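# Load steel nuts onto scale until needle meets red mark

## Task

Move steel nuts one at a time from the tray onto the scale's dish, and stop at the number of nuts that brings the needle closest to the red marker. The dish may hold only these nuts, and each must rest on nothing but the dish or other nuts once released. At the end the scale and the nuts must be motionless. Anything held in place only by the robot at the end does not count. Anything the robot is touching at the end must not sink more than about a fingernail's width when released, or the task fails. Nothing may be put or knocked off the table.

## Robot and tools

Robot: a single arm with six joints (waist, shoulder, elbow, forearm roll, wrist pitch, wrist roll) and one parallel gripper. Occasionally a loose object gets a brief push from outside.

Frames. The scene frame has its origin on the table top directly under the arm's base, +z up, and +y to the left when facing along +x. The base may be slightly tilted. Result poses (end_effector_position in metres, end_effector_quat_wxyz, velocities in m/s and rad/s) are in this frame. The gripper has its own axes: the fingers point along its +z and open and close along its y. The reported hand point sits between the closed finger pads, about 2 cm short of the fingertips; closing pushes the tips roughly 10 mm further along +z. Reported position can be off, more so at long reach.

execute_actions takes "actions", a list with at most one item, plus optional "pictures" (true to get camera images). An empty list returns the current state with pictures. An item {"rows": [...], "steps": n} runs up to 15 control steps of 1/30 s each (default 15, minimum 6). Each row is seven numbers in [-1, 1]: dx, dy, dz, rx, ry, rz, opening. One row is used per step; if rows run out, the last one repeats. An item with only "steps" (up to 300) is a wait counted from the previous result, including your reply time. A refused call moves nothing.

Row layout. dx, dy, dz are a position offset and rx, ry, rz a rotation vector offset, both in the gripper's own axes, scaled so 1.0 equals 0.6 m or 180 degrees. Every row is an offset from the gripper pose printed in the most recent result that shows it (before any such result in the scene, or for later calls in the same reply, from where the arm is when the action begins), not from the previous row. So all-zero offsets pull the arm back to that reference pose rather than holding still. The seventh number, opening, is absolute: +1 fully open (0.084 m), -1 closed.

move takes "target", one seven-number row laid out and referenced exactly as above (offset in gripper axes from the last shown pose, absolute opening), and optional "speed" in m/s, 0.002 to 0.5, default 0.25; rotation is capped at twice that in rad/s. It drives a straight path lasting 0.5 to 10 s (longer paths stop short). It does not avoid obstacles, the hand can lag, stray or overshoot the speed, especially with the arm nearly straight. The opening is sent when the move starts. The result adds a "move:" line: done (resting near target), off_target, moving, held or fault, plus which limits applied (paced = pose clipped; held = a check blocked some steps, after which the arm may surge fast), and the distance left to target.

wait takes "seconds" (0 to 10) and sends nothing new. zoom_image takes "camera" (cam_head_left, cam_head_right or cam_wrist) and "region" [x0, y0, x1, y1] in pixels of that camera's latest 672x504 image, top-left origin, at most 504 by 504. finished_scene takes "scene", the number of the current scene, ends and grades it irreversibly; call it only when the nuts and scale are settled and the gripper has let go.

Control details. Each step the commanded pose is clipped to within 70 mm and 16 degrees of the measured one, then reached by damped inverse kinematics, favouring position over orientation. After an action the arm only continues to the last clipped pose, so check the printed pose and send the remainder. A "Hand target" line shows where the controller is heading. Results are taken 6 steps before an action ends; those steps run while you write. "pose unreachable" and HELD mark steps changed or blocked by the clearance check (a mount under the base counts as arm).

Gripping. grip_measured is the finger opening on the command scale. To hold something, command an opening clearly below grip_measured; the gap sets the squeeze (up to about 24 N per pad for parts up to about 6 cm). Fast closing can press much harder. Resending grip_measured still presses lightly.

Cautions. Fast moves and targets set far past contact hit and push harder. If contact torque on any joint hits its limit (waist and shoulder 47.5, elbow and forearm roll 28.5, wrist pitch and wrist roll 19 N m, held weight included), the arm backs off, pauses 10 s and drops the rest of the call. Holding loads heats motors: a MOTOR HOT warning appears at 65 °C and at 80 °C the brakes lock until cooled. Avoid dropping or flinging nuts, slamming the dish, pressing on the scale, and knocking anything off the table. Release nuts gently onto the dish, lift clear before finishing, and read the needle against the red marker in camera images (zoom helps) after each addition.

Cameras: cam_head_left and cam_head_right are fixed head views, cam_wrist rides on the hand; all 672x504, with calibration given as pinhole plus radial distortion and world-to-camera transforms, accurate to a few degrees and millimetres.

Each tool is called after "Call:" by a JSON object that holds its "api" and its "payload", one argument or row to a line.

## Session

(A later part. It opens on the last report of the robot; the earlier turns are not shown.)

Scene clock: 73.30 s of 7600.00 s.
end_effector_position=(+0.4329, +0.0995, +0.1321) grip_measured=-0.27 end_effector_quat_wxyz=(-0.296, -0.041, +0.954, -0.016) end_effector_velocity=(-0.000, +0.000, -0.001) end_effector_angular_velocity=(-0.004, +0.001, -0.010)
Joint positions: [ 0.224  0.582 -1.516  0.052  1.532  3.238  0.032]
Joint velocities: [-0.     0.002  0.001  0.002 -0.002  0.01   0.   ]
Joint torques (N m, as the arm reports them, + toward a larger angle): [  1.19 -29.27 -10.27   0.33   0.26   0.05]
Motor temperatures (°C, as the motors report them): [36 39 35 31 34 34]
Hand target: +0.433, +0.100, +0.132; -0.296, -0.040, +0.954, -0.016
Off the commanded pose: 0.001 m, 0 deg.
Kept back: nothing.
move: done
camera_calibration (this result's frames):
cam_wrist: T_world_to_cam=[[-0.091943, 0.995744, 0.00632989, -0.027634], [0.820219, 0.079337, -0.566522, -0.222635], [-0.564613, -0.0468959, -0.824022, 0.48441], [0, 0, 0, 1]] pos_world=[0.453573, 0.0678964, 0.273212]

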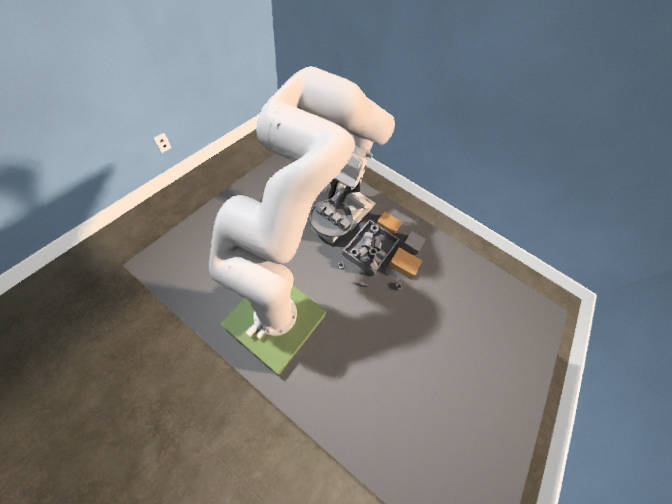

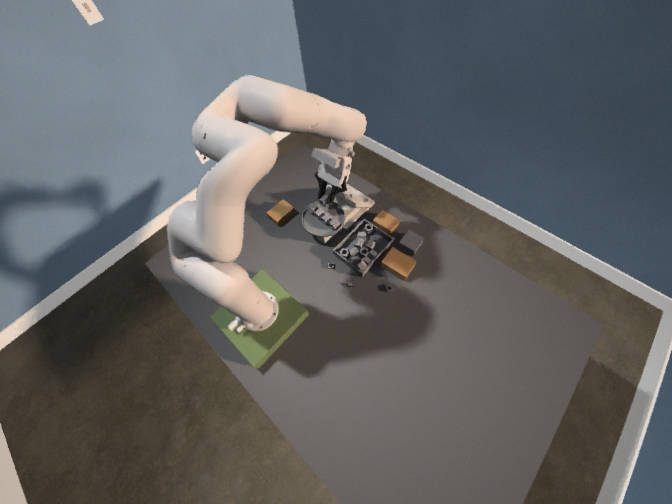

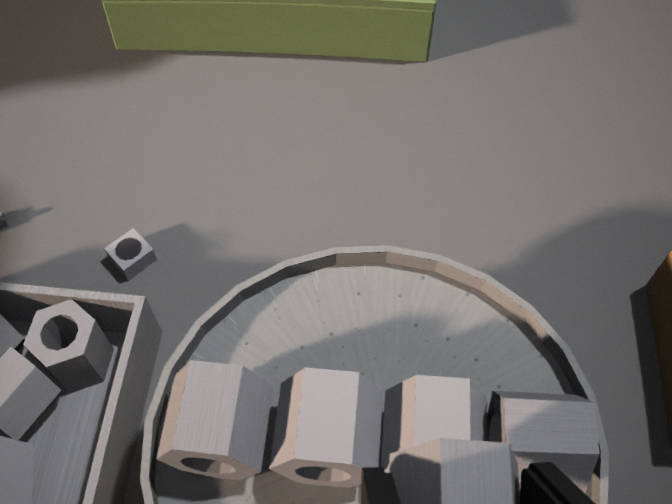

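Call:
{"api": "move", "payload": {
  "target": [-0.034, 0, 0.0435, 0, 0, 0, -0.72],
  "speed": 0.08
}}

Call:
{"api": "zoom_image", "payload": {
  "camera": "cam_head_right",
  "region": [280, 160, 400, 250]
}}

Scene clock: 74.47 s of 7600.00 s.
end_effector_position=(+0.4352, +0.0995, +0.0995) grip_measured=-0.27 end_effector_quat_wxyz=(-0.295, -0.041, +0.954, -0.016) end_effector_velocity=(+0.001, -0.000, -0.002) end_effector_angular_velocity=(+0.001, -0.003, -0.001)
Joint positions: [ 0.224  0.64  -1.51   0.052  1.467  3.234  0.032]
Joint velocities: [-0.001  0.003 -0.001  0.    -0.005 -0.    -0.   ]
Joint torques (N m, as the arm reports them, + toward a larger angle): [  0.79 -29.27  -9.85   0.56   0.17  -0.03]
Motor temperatures (°C, as the motors report them): [36 39 35 31 34 34]
Hand target: +0.435, +0.099, +0.099; -0.296, -0.041, +0.954, -0.016
Off the commanded pose: 0.000 m, 0 deg.
Kept back: nothing.
move: done
camera_calibration (this result's frames):
cam_wrist: T_world_to_cam=[[-0.0920502, 0.995733, 0.0064832, -0.0272091], [0.820567, 0.0795421, -0.565989, -0.243188], [-0.56409, -0.0467795, -0.824387, 0.458623], [0, 0, 0, 1]] pos_world=[0.455752, 0.0678908, 0.240617]

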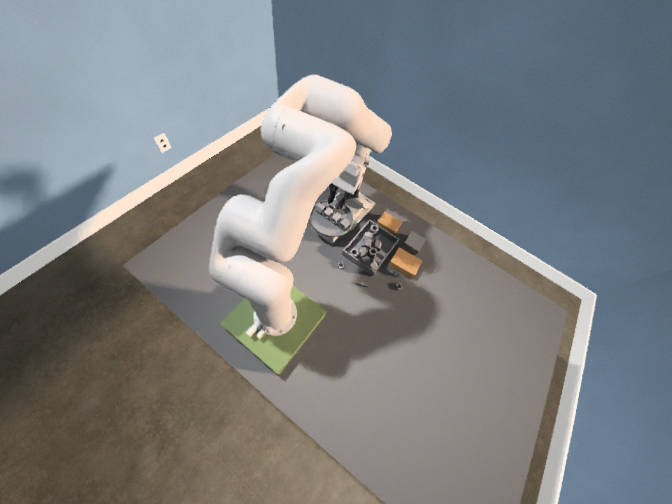

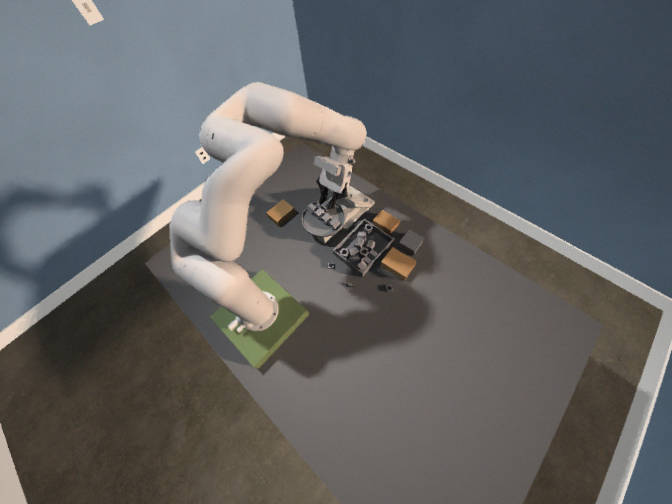

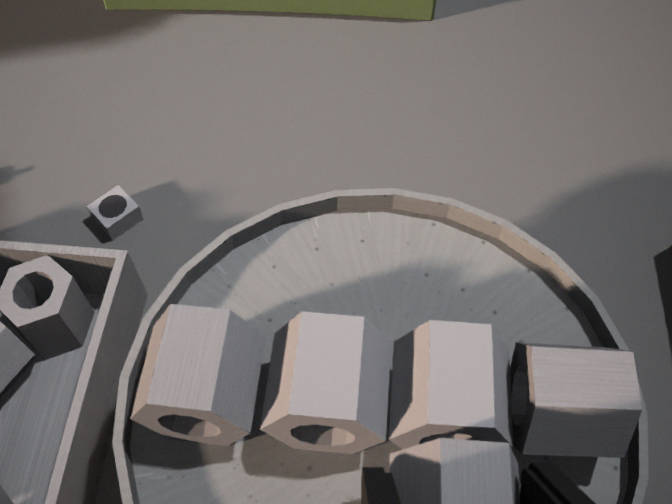

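Region (280, 160, 400, 250) of cam_head_right's 672x504 image, scaled by 4.200, with more detail than that image has; it fills the top 378 rows of this view, and the rest is white.

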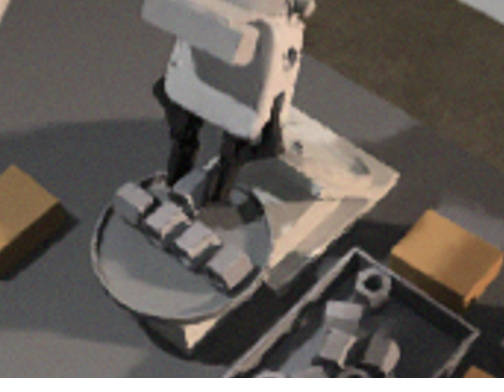

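Call:
{"api": "move", "payload": {
  "target": [-0.009, 0, 0.013, 0, 0, 0, -0.72],
  "speed": 0.03
}}

Scene clock: 75.43 s of 7600.00 s.
end_effector_position=(+0.4353, +0.0995, +0.0904) grip_measured=-0.27 end_effector_quat_wxyz=(-0.295, -0.041, +0.954, -0.016) end_effector_velocity=(+0.000, -0.000, -0.001) end_effector_angular_velocity=(+0.000, +0.000, -0.000)
Joint positions: [ 0.224  0.656 -1.508  0.052  1.449  3.233  0.032]
Joint velocities: [-0.001  0.003 -0.001 -0.    -0.001 -0.001  0.   ]
Joint torques (N m, as the arm reports them, + toward a larger angle): [  0.79 -29.03  -9.78   0.34  -0.2    0.12]
Motor temperatures (°C, as the motors report them): [36 39 35 31 34 34]
Hand target: +0.435, +0.099, +0.090; -0.295, -0.041, +0.954, -0.016
Off the commanded pose: 0.000 m, 0 deg.
Kept back: nothing.
move: done
camera_calibration (this result's frames):
cam_wrist: T_world_to_cam=[[-0.092093, 0.995729, 0.00653643, -0.0270782], [0.82062, 0.0796123, -0.565902, -0.248423], [-0.564006, -0.0467517, -0.824446, 0.4512], [0, 0, 0, 1]] pos_world=[0.455847, 0.0678344, 0.231584]

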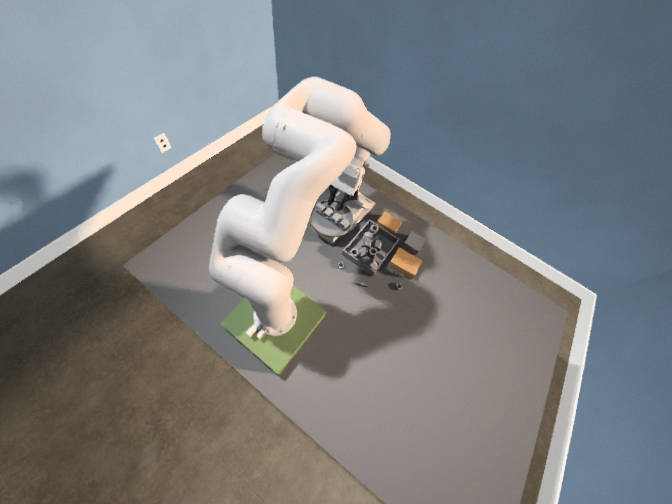

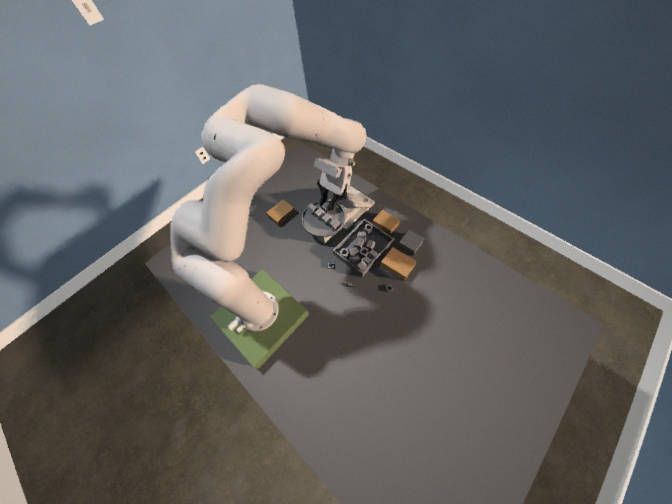

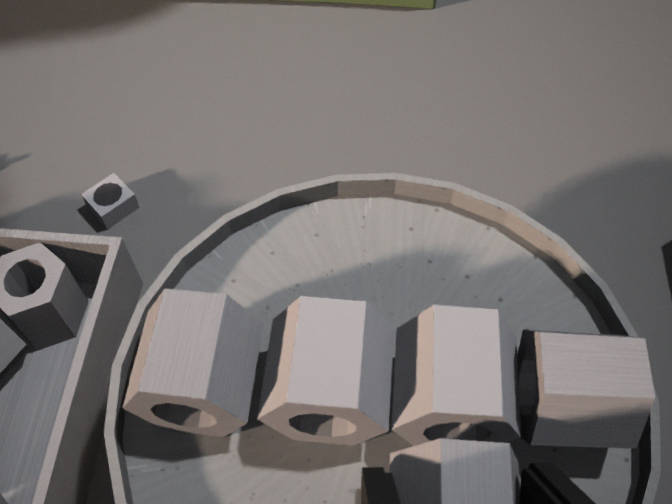

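Call:
{"api": "execute_actions", "payload": {
  "actions": [
    {"rows": [[0.0005,0,0.002,0,0,0,-0.72],[0.001,0,0.004,0,0,0,-0.72],[0.0012,0,0.0055,0,0,0,-0.72],[0.0013,0,0.007,0,0,0,-0.72]], "steps": 15}
  ]
}}

Call:
{"api": "execute_actions", "payload": {
  "actions": [
    {"steps": 8}
  ]
}}

Scene clock: 75.87 s of 7600.00 s.
end_effector_position=(+0.4335, +0.0994, +0.0886) grip_measured=-0.27 end_effector_quat_wxyz=(-0.294, -0.041, +0.955, -0.016) end_effector_velocity=(-0.005, -0.001, -0.005) end_effector_angular_velocity=(-0.000, +0.004, +0.001)
Joint positions: [ 0.224  0.651 -1.494  0.053  1.437  3.233  0.032]
Joint velocities: [ 0.001 -0.004  0.025  0.    -0.017 -0.001  0.   ]
Joint torques (N m, as the arm reports them, + toward a larger angle): [  0.77 -25.47  -8.2    0.46   0.16  -0.04]
Motor temperatures (°C, as the motors report them): [36 39 35 31 34 34]
Steps of this call (steps 1 to 4: nothing new was sent; steps 5 to 13: the first 9 steps of this action). Readings (end_effector_position):
5: (+0.4353, +0.0995, +0.0902)
6: (+0.4352, +0.0995, +0.0901)
8: (+0.4349, +0.0995, +0.0898)
12: (+0.4338, +0.0994, +0.0888)
13: the state above

Scene clock: 76.13 s of 7600.00 s.
end_effector_position=(+0.4327, +0.0993, +0.0879) grip_measured=-0.27 end_effector_quat_wxyz=(-0.295, -0.041, +0.955, -0.016) end_effector_velocity=(-0.002, +0.000, -0.002) end_effector_angular_velocity=(-0.002, +0.005, +0.002)
Joint positions: [ 0.224  0.651 -1.491  0.053  1.436  3.233  0.032]
Joint velocities: [ 0.002  0.001  0.004 -0.001 -0.     0.001  0.   ]
Joint torques (N m, as the arm reports them, + toward a larger angle): [  0.86 -25.63  -7.47   0.22   0.25   0.09]
Motor temperatures (°C, as the motors report them): [36 39 35 31 34 34]
Hand target: +0.432, +0.099, +0.087; -0.295, -0.041, +0.954, -0.016
Off the commanded pose: 0.001 m, 0 deg.
Kept back: nothing.
Steps of this call (steps 1 to 6: the last 6 steps of your previous action; steps 7 to 8: nothing new was sent). Readings (end_effector_position):
1: (+0.4334, +0.0994, +0.0884)
2: (+0.4333, +0.0994, +0.0883)
4: (+0.4330, +0.0994, +0.0882)
8: the state above

Contact. Release.

Call:
{"api": "execute_actions", "payload": {
  "actions": [
    {"rows": [[0.0005,0,-0.001,0,0,0,-0.5],[0.0008,0,-0.0015,0,0,0,-0.35],[0.001,0,-0.002,0,0,0,-0.25],[0.001,0,-0.002,0,0,0,-0.18],[0.001,0,-0.002,0,0,0,-0.12],[0.001,0,-0.002,0,0,0,-0.08],[0.001,0,-0.002,0,0,0,-0.08],[0.001,0,-0.002,0,0,0,-0.08],[0.001,0,-0.002,0,0,0,-0.08],[0.004,0,-0.008,0,0,0,-0.08],[0.01,0,-0.018,0,0,0,-0.08],[0.018,0,-0.03,0,0,0,-0.08],[0.026,0,-0.042,0,0,0,-0.08],[0.032,0,-0.052,0,0,0,-0.08],[0.035,0,-0.057,0,0,0,-0.08]], "steps": 15}
  ],
  "pictures": true
}}

Scene clock: 76.73 s of 7600.00 s.
end_effector_position=(+0.4310, +0.0990, +0.0873) grip_measured=-0.10 end_effector_quat_wxyz=(-0.297, -0.041, +0.954, -0.016) end_effector_velocity=(+0.003, +0.001, +0.003) end_effector_angular_velocity=(+0.002, -0.007, -0.002)
Joint positions: [ 0.224  0.652 -1.489  0.052  1.439  3.233  0.04 ]
Joint velocities: [ 0.    -0.003 -0.008  0.002  0.003  0.001  0.01 ]
Joint torques (N m, as the arm reports them, + toward a larger angle): [  0.93 -29.85 -10.15   0.68   0.1    0.08]
Motor temperatures (°C, as the motors report them): [36 39 35 31 34 34]
Steps of this call (steps 1 to 9: nothing new was sent; steps 10 to 18: the first 9 steps of this action). Readings (end_effector_position):
10: (+0.4324, +0.0993, +0.0876)
11: (+0.4324, +0.0993, +0.0877)
13: (+0.4324, +0.0993, +0.0881)
17: (+0.4311, +0.0989, +0.0874)
18: the state above
camera_calibration (this result's frames):
cam_wrist: T_world_to_cam=[[-0.0921812, 0.995724, 0.00604213, -0.0268455], [0.818163, 0.079199, -0.569506, -0.245221], [-0.567549, -0.0475543, -0.821965, 0.447587], [0, 0, 0, 1]] pos_world=[0.452184, 0.0674366, 0.228408]

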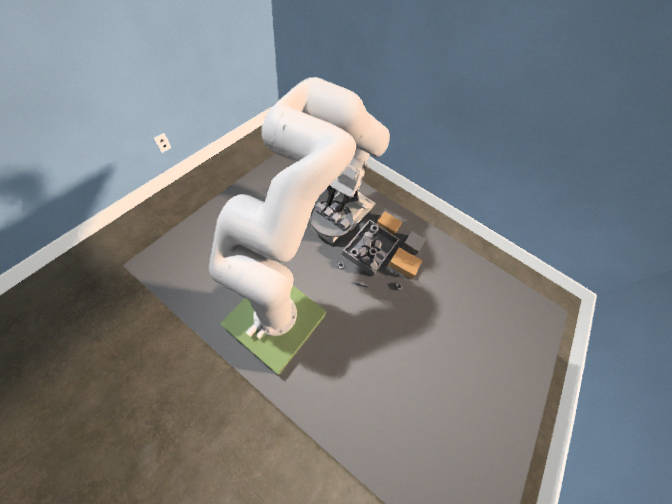

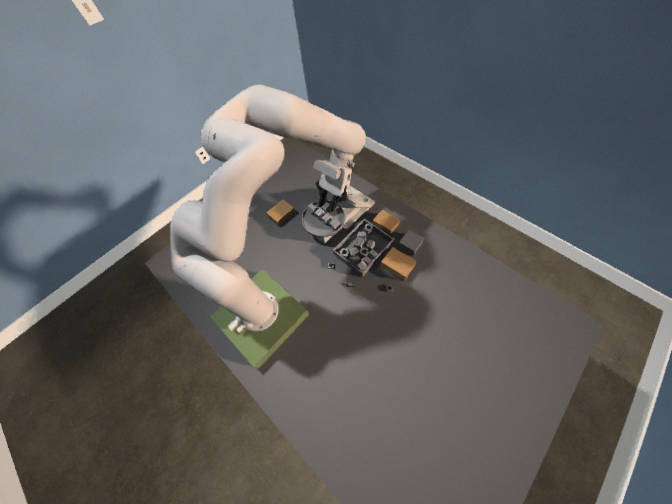

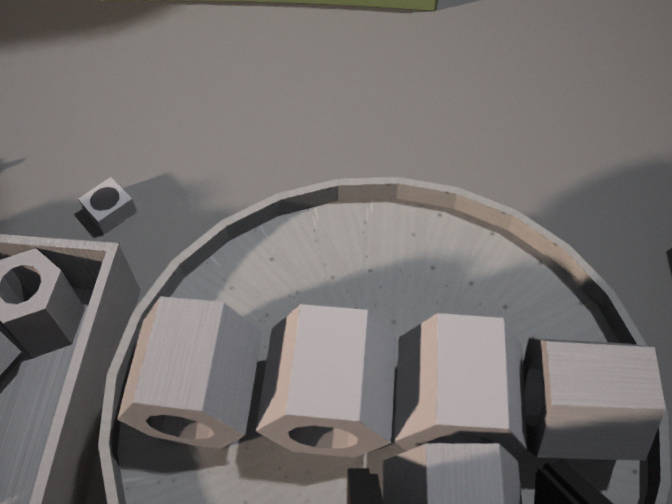

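Call:
{"api": "move", "payload": {
  "target": [-0.0155, -0.2712, -0.0445, -0.0103, -0.192, 0.0265, -0.05],
  "speed": 0.35
}}

Scene clock: 78.90 s of 7600.00 s.
end_effector_position=(+0.4673, -0.0602, +0.1050) grip_measured=-0.06 end_effector_quat_wxyz=(-0.001, -0.000, +1.000, -0.001) end_effector_velocity=(-0.001, -0.002, -0.001) end_effector_angular_velocity=(+0.003, -0.006, -0.001)
Joint positions: [-0.099  0.248 -0.917 -0.011  0.668  3.024  0.041]
Joint velocities: [-0.005 -0.001  0.007  0.006 -0.012 -0.009 -0.   ]
Joint torques (N m, as the arm reports them, + toward a larger angle): [  0.75 -22.5   -9.64   0.63  -1.86   0.01]
Motor temperatures (°C, as the motors report them): [36 39 35 31 34 34]
Hand target: +0.467, -0.061, +0.105; -0.001, -0.000, +1.000, -0.000
Off your previous action's commanded pose: 0.025 m, 0 deg at its last step (step 6 of this call).
Off the commanded pose: 0.001 m, 0 deg.
Kept back: nothing.
move: done
camera_calibration (this result's frames):
cam_wrist: T_world_to_cam=[[-0.012163, 0.999902, 0.0068726, 0.0976731], [0.999921, 0.0121839, -0.00300508, -0.400714], [-0.00308853, 0.0068355, -0.999972, 0.23333], [0, 0, 0, 1]] pos_world=[0.402591, -0.0943763, 0.231448]

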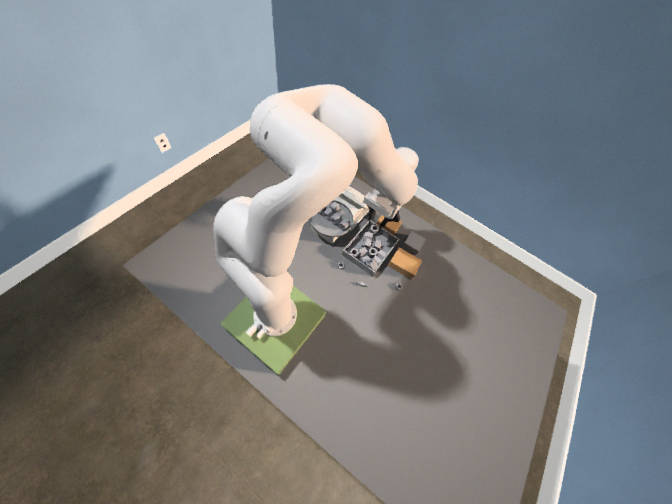

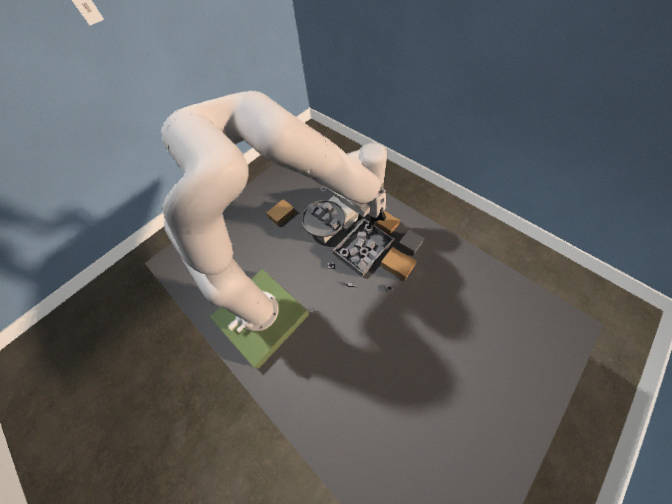

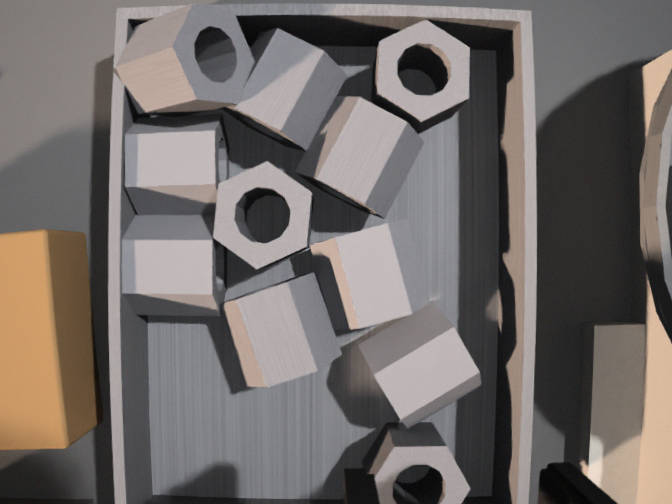

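Call:
{"api": "move", "payload": {
  "target": [-0.0095, -0.0025, 0.075, 0, 0, 0, -0.05],
  "speed": 0.15
}}

Scene clock: 80.33 s of 7600.00 s.
end_effector_position=(+0.4731, -0.0617, +0.0604) grip_measured=-0.06 end_effector_quat_wxyz=(-0.001, -0.000, +1.000, -0.001) end_effector_velocity=(-0.001, +0.000, -0.003) end_effector_angular_velocity=(+0.000, +0.003, -0.000)
Joint positions: [-0.101  0.37  -0.931 -0.012  0.56   3.023  0.041]
Joint velocities: [-0.     0.007  0.    -0.001 -0.004  0.    -0.   ]
Joint torques (N m, as the arm reports them, + toward a larger angle): [  0.37 -23.79  -9.16   0.55  -1.91  -0.06]
Motor temperatures (°C, as the motors report them): [36 39 35 31 34 34]
Hand target: +0.473, -0.062, +0.060; -0.001, -0.000, +1.000, -0.001
Off the commanded pose: 0.001 m, 0 deg.
Kept back: nothing.
move: done
camera_calibration (this result's frames):
cam_wrist: T_world_to_cam=[[-0.0123066, 0.9999, 0.00697914, 0.099589], [0.999921, 0.0123231, -0.00233359, -0.4067], [-0.00241936, 0.00694987, -0.999973, 0.188497], [0, 0, 0, 1]] pos_world=[0.40835, -0.0958772, 0.186848]

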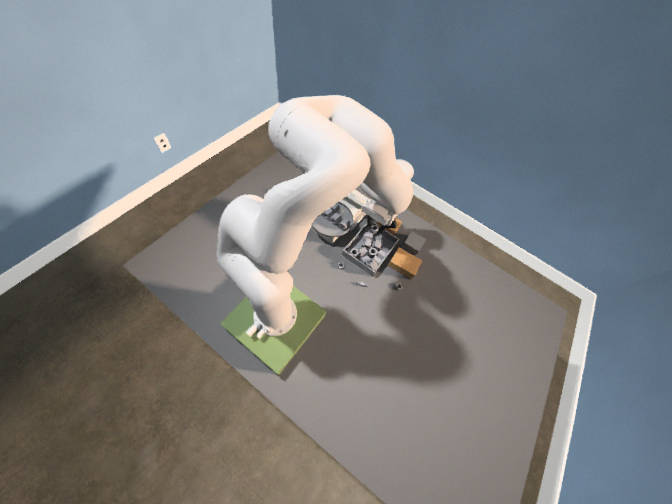

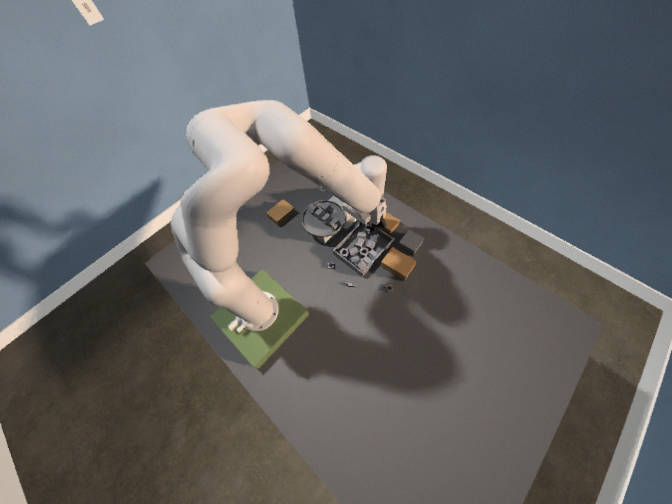

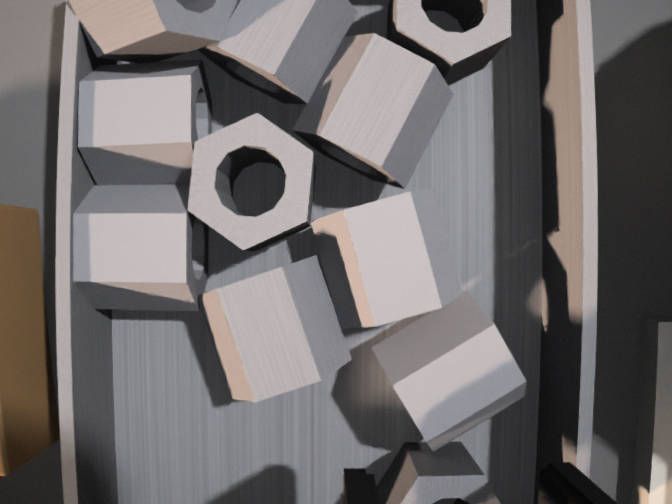

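Call:
{"api": "move", "payload": {
  "target": [0, 0, 0.0375, 0, 0, 0, -0.07],
  "speed": 0.08
}}

Call:
{"api": "execute_actions", "payload": {
  "actions": [
    {"rows": [[0,0,0,0,0,0,-0.13],[0,0,0,0,0,0,-0.19],[0,0,0,0,0,0,-0.24],[0,0,0,0,0,0,-0.29],[0,0,0,0,0,0,-0.35],[0,0,0,0,0,0,-0.43],[0,0,0,0,0,0,-0.52],[0,0,0,0,0,0,-0.62],[0,0,0,0,0,0,-0.72]], "steps": 14}
  ]
}}

Scene clock: 81.37 s of 7600.00 s.
end_effector_position=(+0.4731, -0.0617, +0.0382) grip_measured=-0.08 end_effector_quat_wxyz=(-0.000, -0.000, +1.000, -0.001) end_effector_velocity=(+0.000, +0.000, -0.002) end_effector_angular_velocity=(+0.000, +0.000, +0.000)
Joint positions: [-0.102  0.427 -0.935 -0.013  0.506  3.024  0.04 ]
Joint velocities: [ 0.001  0.007 -0.002  0.    -0.005  0.    -0.   ]
Joint torques (N m, as the arm reports them, + toward a larger angle): [  1.56 -24.49  -8.49   0.45  -1.78  -0.02]
Motor temperatures (°C, as the motors report them): [36 39 35 31 34 34]
Hand target: +0.473, -0.062, +0.038; -0.000, -0.000, +1.000, -0.001
Off the commanded pose: 0.000 m, 0 deg.
Kept back: nothing.
move: done
camera_calibration (this result's frames):
cam_wrist: T_world_to_cam=[[-0.012279, 0.9999, 0.00705782, 0.0997673], [0.999922, 0.0122955, -0.00229128, -0.406747], [-0.00237783, 0.00702913, -0.999972, 0.166256], [0, 0, 0, 1]] pos_world=[0.408335, -0.0959248, 0.164616]

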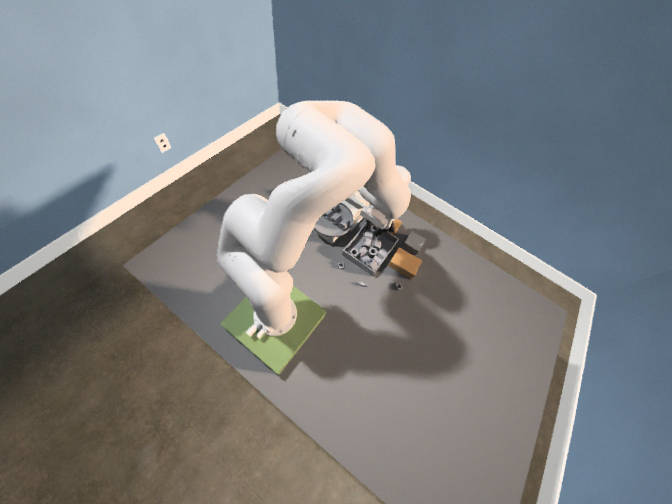

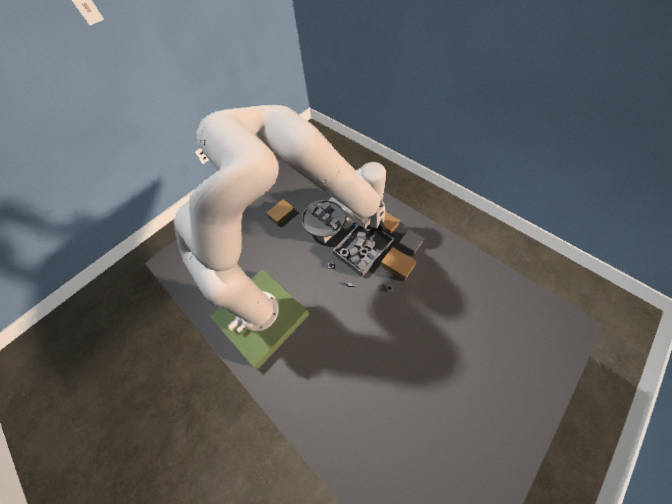

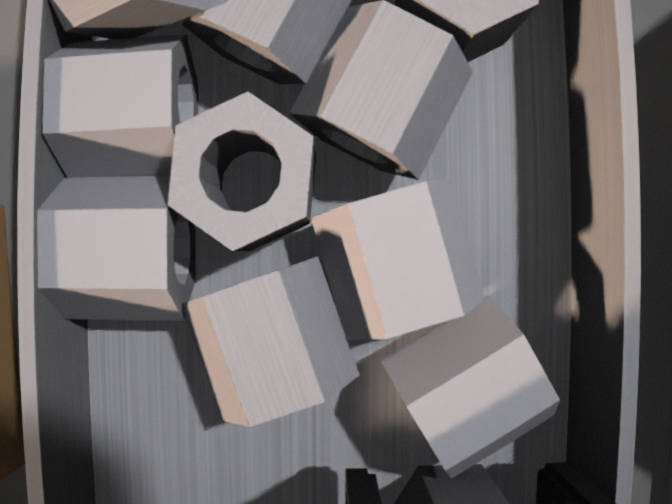

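Scene clock: 81.63 s of 7600.00 s.
end_effector_position=(+0.4732, -0.0616, +0.0383) grip_measured=-0.26 end_effector_quat_wxyz=(-0.000, -0.001, +1.000, -0.001) end_effector_velocity=(+0.000, -0.000, +0.000) end_effector_angular_velocity=(-0.001, -0.001, +0.000)
Joint positions: [-0.101  0.427 -0.935 -0.013  0.506  3.024  0.033]
Joint velocities: [-0.001  0.    -0.    -0.001 -0.001 -0.     0.   ]
Joint torques (N m, as the arm reports them, + toward a larger angle): [  0.79 -24.07  -8.59   0.42  -1.99  -0.03]
Motor temperatures (°C, as the motors report them): [36 39 35 31 34 34]
Steps of this call (steps 1 to 8: the first 8 steps of this action). Readings (end_effector_position):
1: (+0.4732, -0.0617, +0.0382)
2: (+0.4732, -0.0616, +0.0382)
4: (+0.4732, -0.0615, +0.0382)
8: the state above

Call:
{"api": "move", "payload": {
  "target": [0.012, 0.008, -0.133, 0, 0, 0, -0.72],
  "speed": 0.3
}}

Call:
{"api": "move", "payload": {
  "target": [0.078, 0.181, 0.005, 0, 0, 0, -0.72],
  "speed": 0.3
}}

Scene clock: 82.83 s of 7600.00 s.
end_effector_position=(+0.4658, -0.0569, +0.1174) grip_measured=-0.26 end_effector_quat_wxyz=(-0.001, -0.000, +1.000, -0.001) end_effector_velocity=(+0.001, +0.000, +0.003) end_effector_angular_velocity=(+0.001, -0.003, -0.002)
Joint positions: [-0.092  0.215 -0.915 -0.011  0.699  3.031  0.033]
Joint velocities: [-0.    -0.007 -0.001  0.002  0.005  0.    -0.   ]
Joint torques (N m, as the arm reports them, + toward a larger angle): [  1.28 -22.89 -10.29   0.59  -1.81  -0.1 ]
Motor temperatures (°C, as the motors report them): [36 39 35 31 34 34]
Hand target: +0.466, -0.057, +0.118; -0.000, -0.000, +1.000, -0.001
Off your previous action's commanded pose: 0.000 m, 0 deg at its last step (step 6 of this call).
Off the commanded pose: 0.001 m, 0 deg.
Kept back: nothing.
move: done
camera_calibration (this result's frames):
cam_wrist: T_world_to_cam=[[-0.0122904, 0.999901, 0.00683594, 0.0942604], [0.999919, 0.0123122, -0.00314934, -0.399143], [-0.0032332, 0.00679668, -0.999972, 0.245783], [0, 0, 0, 1]] pos_world=[0.401064, -0.0910072, 0.243874]

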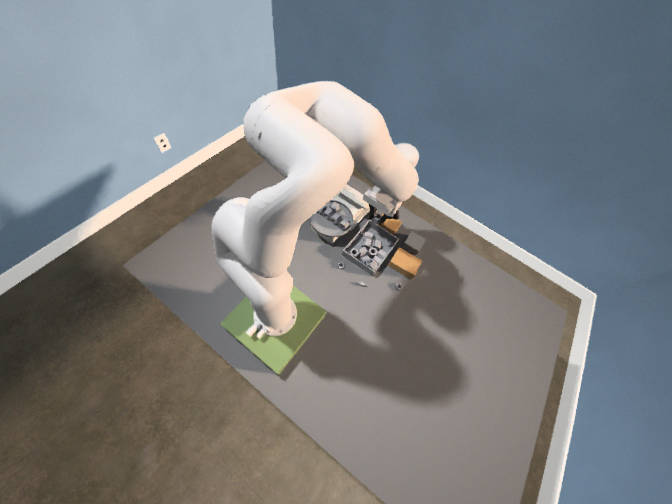

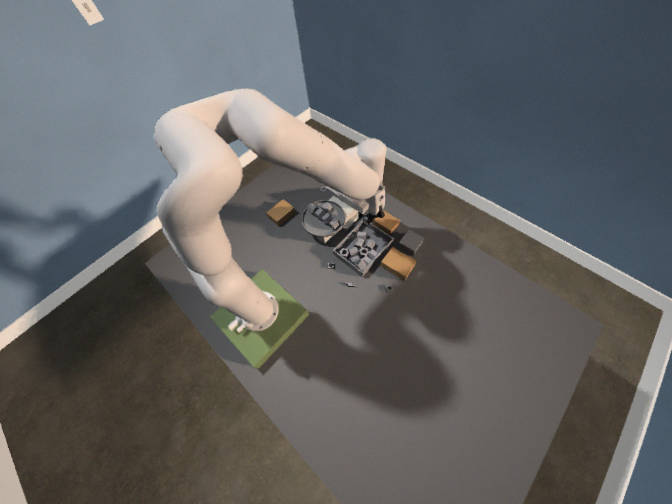

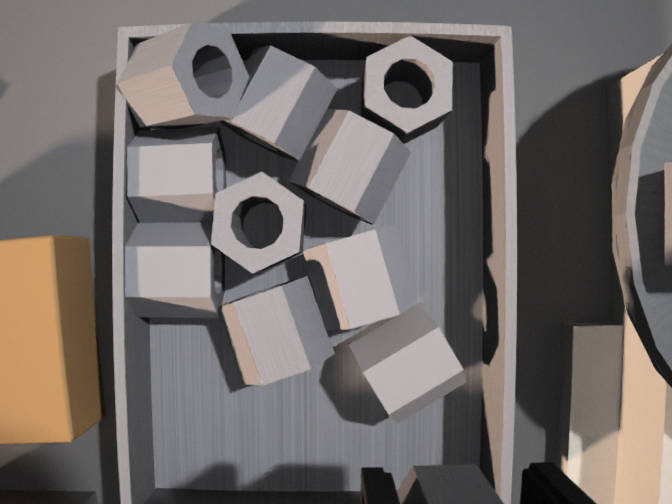

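Scene clock: 83.83 s of 7600.00 s.
end_effector_position=(+0.4194, +0.0512, +0.1144) grip_measured=-0.26 end_effector_quat_wxyz=(-0.001, -0.000, +1.000, -0.001) end_effector_velocity=(-0.001, +0.002, +0.000) end_effector_angular_velocity=(-0.001, +0.000, -0.000)
Joint positions: [ 0.152  0.091 -0.735 -0.012  0.644  3.276  0.033]
Joint velocities: [ 0.007 -0.003  0.003 -0.002  0.     0.008 -0.   ]
Joint torques (N m, as the arm reports them, + toward a larger angle): [  0.73 -19.97 -10.1    0.25  -2.11   0.03]
Motor temperatures (°C, as the motors report them): [36 39 35 31 34 34]
Hand target: +0.419, +0.052, +0.114; -0.001, -0.000, +1.000, -0.001
Off the commanded pose: 0.001 m, 0 deg.
Kept back: nothing.
move: done
camera_calibration (this result's frames):
cam_wrist: T_world_to_cam=[[-0.0119615, 0.999909, 0.00625558, -0.014456], [0.999924, 0.0119796, -0.00287349, -0.354183], [-0.00294817, 0.00622073, -0.999976, 0.241765], [0, 0, 0, 1]] pos_world=[0.354696, 0.0171937, 0.240832]

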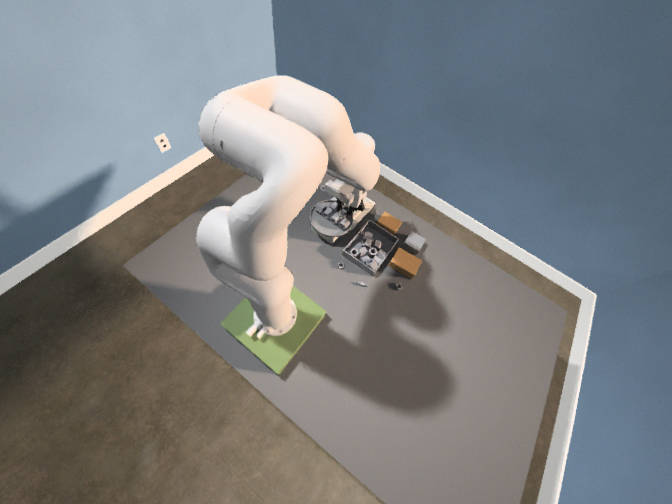

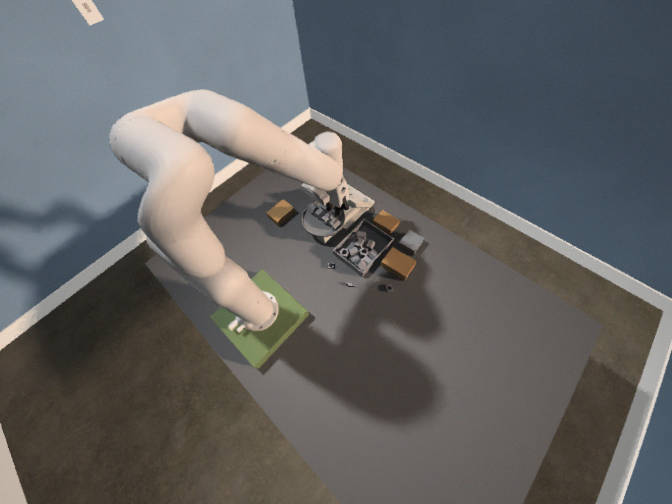

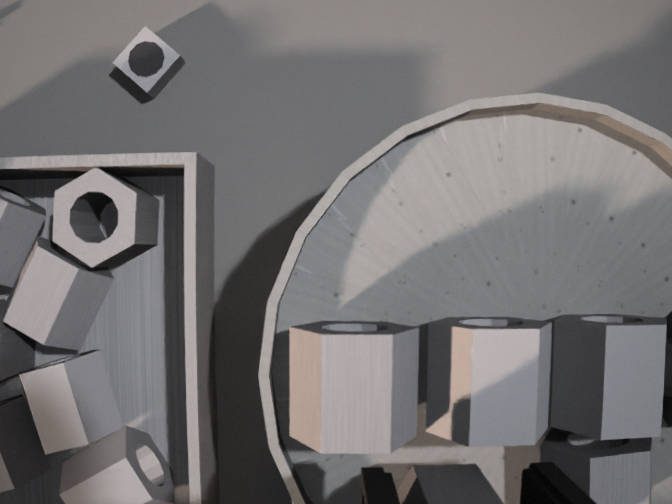

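Call:
{"api": "move", "payload": {
  "target": [-0.004, -0.005, 0.031, 0, 0, 0, -0.72],
  "speed": 0.05
}}

Scene clock: 84.90 s of 7600.00 s.
end_effector_position=(+0.4218, +0.0483, +0.0961) grip_measured=-0.26 end_effector_quat_wxyz=(-0.001, -0.000, +1.000, -0.001) end_effector_velocity=(+0.001, -0.000, -0.002) end_effector_angular_velocity=(-0.000, -0.002, +0.002)
Joint positions: [ 0.144  0.144 -0.734 -0.013  0.591  3.269  0.033]
Joint velocities: [-0.     0.006 -0.001 -0.001 -0.006 -0.001  0.   ]
Joint torques (N m, as the arm reports them, + toward a larger angle): [  0.83 -20.56  -9.48   0.5   -2.06  -0.04]
Motor temperatures (°C, as the motors report them): [36 39 36 31 34 34]
Hand target: +0.422, +0.048, +0.096; -0.001, -0.000, +1.000, -0.001
Off the commanded pose: 0.000 m, 0 deg.
Kept back: nothing.
move: done
camera_calibration (this result's frames):
cam_wrist: T_world_to_cam=[[-0.01204, 0.999907, 0.00639425, -0.0113583], [0.999924, 0.0120571, -0.00264638, -0.356641], [-0.00272323, 0.0063619, -0.999976, 0.223389], [0, 0, 0, 1]] pos_world=[0.357085, 0.0142361, 0.222513]

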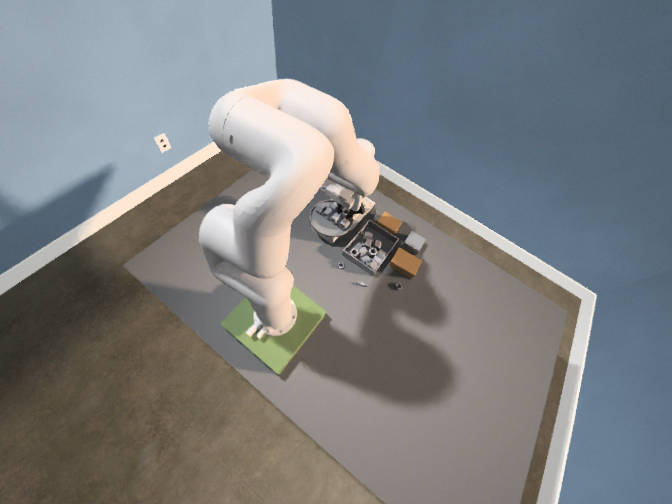

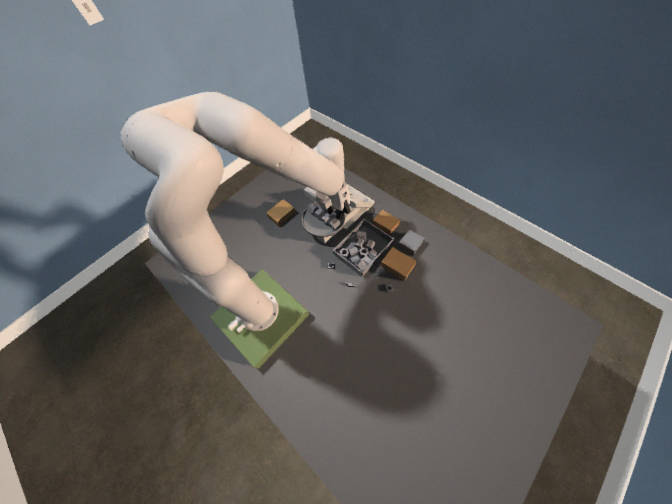

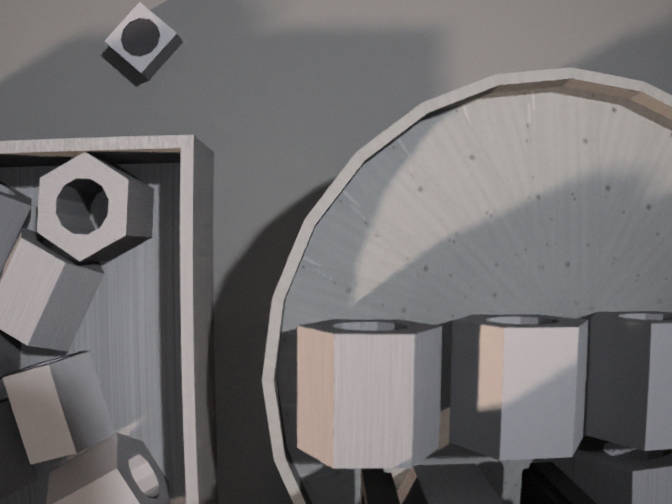

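Call:
{"api": "execute_actions", "payload": {
  "actions": [
    {"rows": [[0,0,0.001,0,0,0,-0.72],[0,0,0.002,0,0,0,-0.72],[0,0,0.003,0,0,0,-0.72]], "steps": 15}
  ]
}}

Scene clock: 86.97 s of 7600.00 s.
end_effector_position=(+0.4220, +0.0483, +0.0946) grip_measured=-0.26 end_effector_quat_wxyz=(-0.001, -0.000, +1.000, -0.001) end_effector_velocity=(+0.001, -0.000, -0.001) end_effector_angular_velocity=(+0.000, -0.002, +0.000)
Joint positions: [ 0.143  0.148 -0.733 -0.013  0.586  3.269  0.033]
Joint velocities: [-0.001  0.004 -0.001 -0.    -0.006 -0.     0.   ]
Joint torques (N m, as the arm reports them, + toward a larger angle): [  1.18 -20.17  -9.13   0.49  -1.93  -0.16]
Motor temperatures (°C, as the motors report them): [36 39 36 31 34 34]
Steps of this call (steps 1 to 53: nothing new was sent; steps 54 to 62: the first 9 steps of this action). Readings (end_effector_position):
54: (+0.4218, +0.0483, +0.0958)
55: (+0.4218, +0.0483, +0.0957)
57: (+0.4219, +0.0483, +0.0954)
61: (+0.4220, +0.0483, +0.0947)
62: the state above

Call:
{"api": "execute_actions", "payload": {
  "actions": [
    {"rows": [[0,0,0.001,0,0,0,-0.5],[0,0,0.001,0,0,0,-0.35],[0,0,0.001,0,0,0,-0.25],[0,0,0.001,0,0,0,-0.18],[0,0,0.001,0,0,0,-0.13],[0,0,0.001,0,0,0,-0.1],[0,0,0.001,0,0,0,-0.1],[0,0,0.001,0,0,0,-0.1],[0,0,-0.003,0,0,0,-0.1],[0,0,-0.01,0,0,0,-0.1],[0,0,-0.02,0,0,0,-0.1],[0,0,-0.03,0,0,0,-0.1],[0,0,-0.038,0,0,0,-0.1],[0,0,-0.043,0,0,0,-0.1],[0,0,-0.045,0,0,0,-0.1]], "steps": 15}
  ]
}}

Scene clock: 87.50 s of 7600.00 s.
end_effector_position=(+0.4220, +0.0483, +0.0940) grip_measured=-0.12 end_effector_quat_wxyz=(-0.001, -0.000, +1.000, -0.001) end_effector_velocity=(-0.002, -0.000, +0.003) end_effector_angular_velocity=(-0.001, +0.008, +0.002)
Joint positions: [ 0.143  0.149 -0.733 -0.013  0.584  3.269  0.039]
Joint velocities: [ 0.001 -0.009 -0.001 -0.     0.018 -0.001  0.009]
Joint torques (N m, as the arm reports them, + toward a larger angle): [  1.04 -20.74  -9.32   0.64  -1.74  -0.11]
Motor temperatures (°C, as the motors report them): [36 39 36 31 34 34]
Off your previous action's commanded pose: 0.000 m, 0 deg at its last step (step 6 of this call).
Steps of this call (steps 1 to 6: the last 6 steps of your previous action; step 7: nothing new was sent; steps 8 to 16: the first 9 steps of this action). Readings (end_effector_position):
8: (+0.4219, +0.0483, +0.0944)
9: (+0.4220, +0.0483, +0.0943)
11: (+0.4220, +0.0483, +0.0942)
15: (+0.4220, +0.0483, +0.0940)
16: the state above


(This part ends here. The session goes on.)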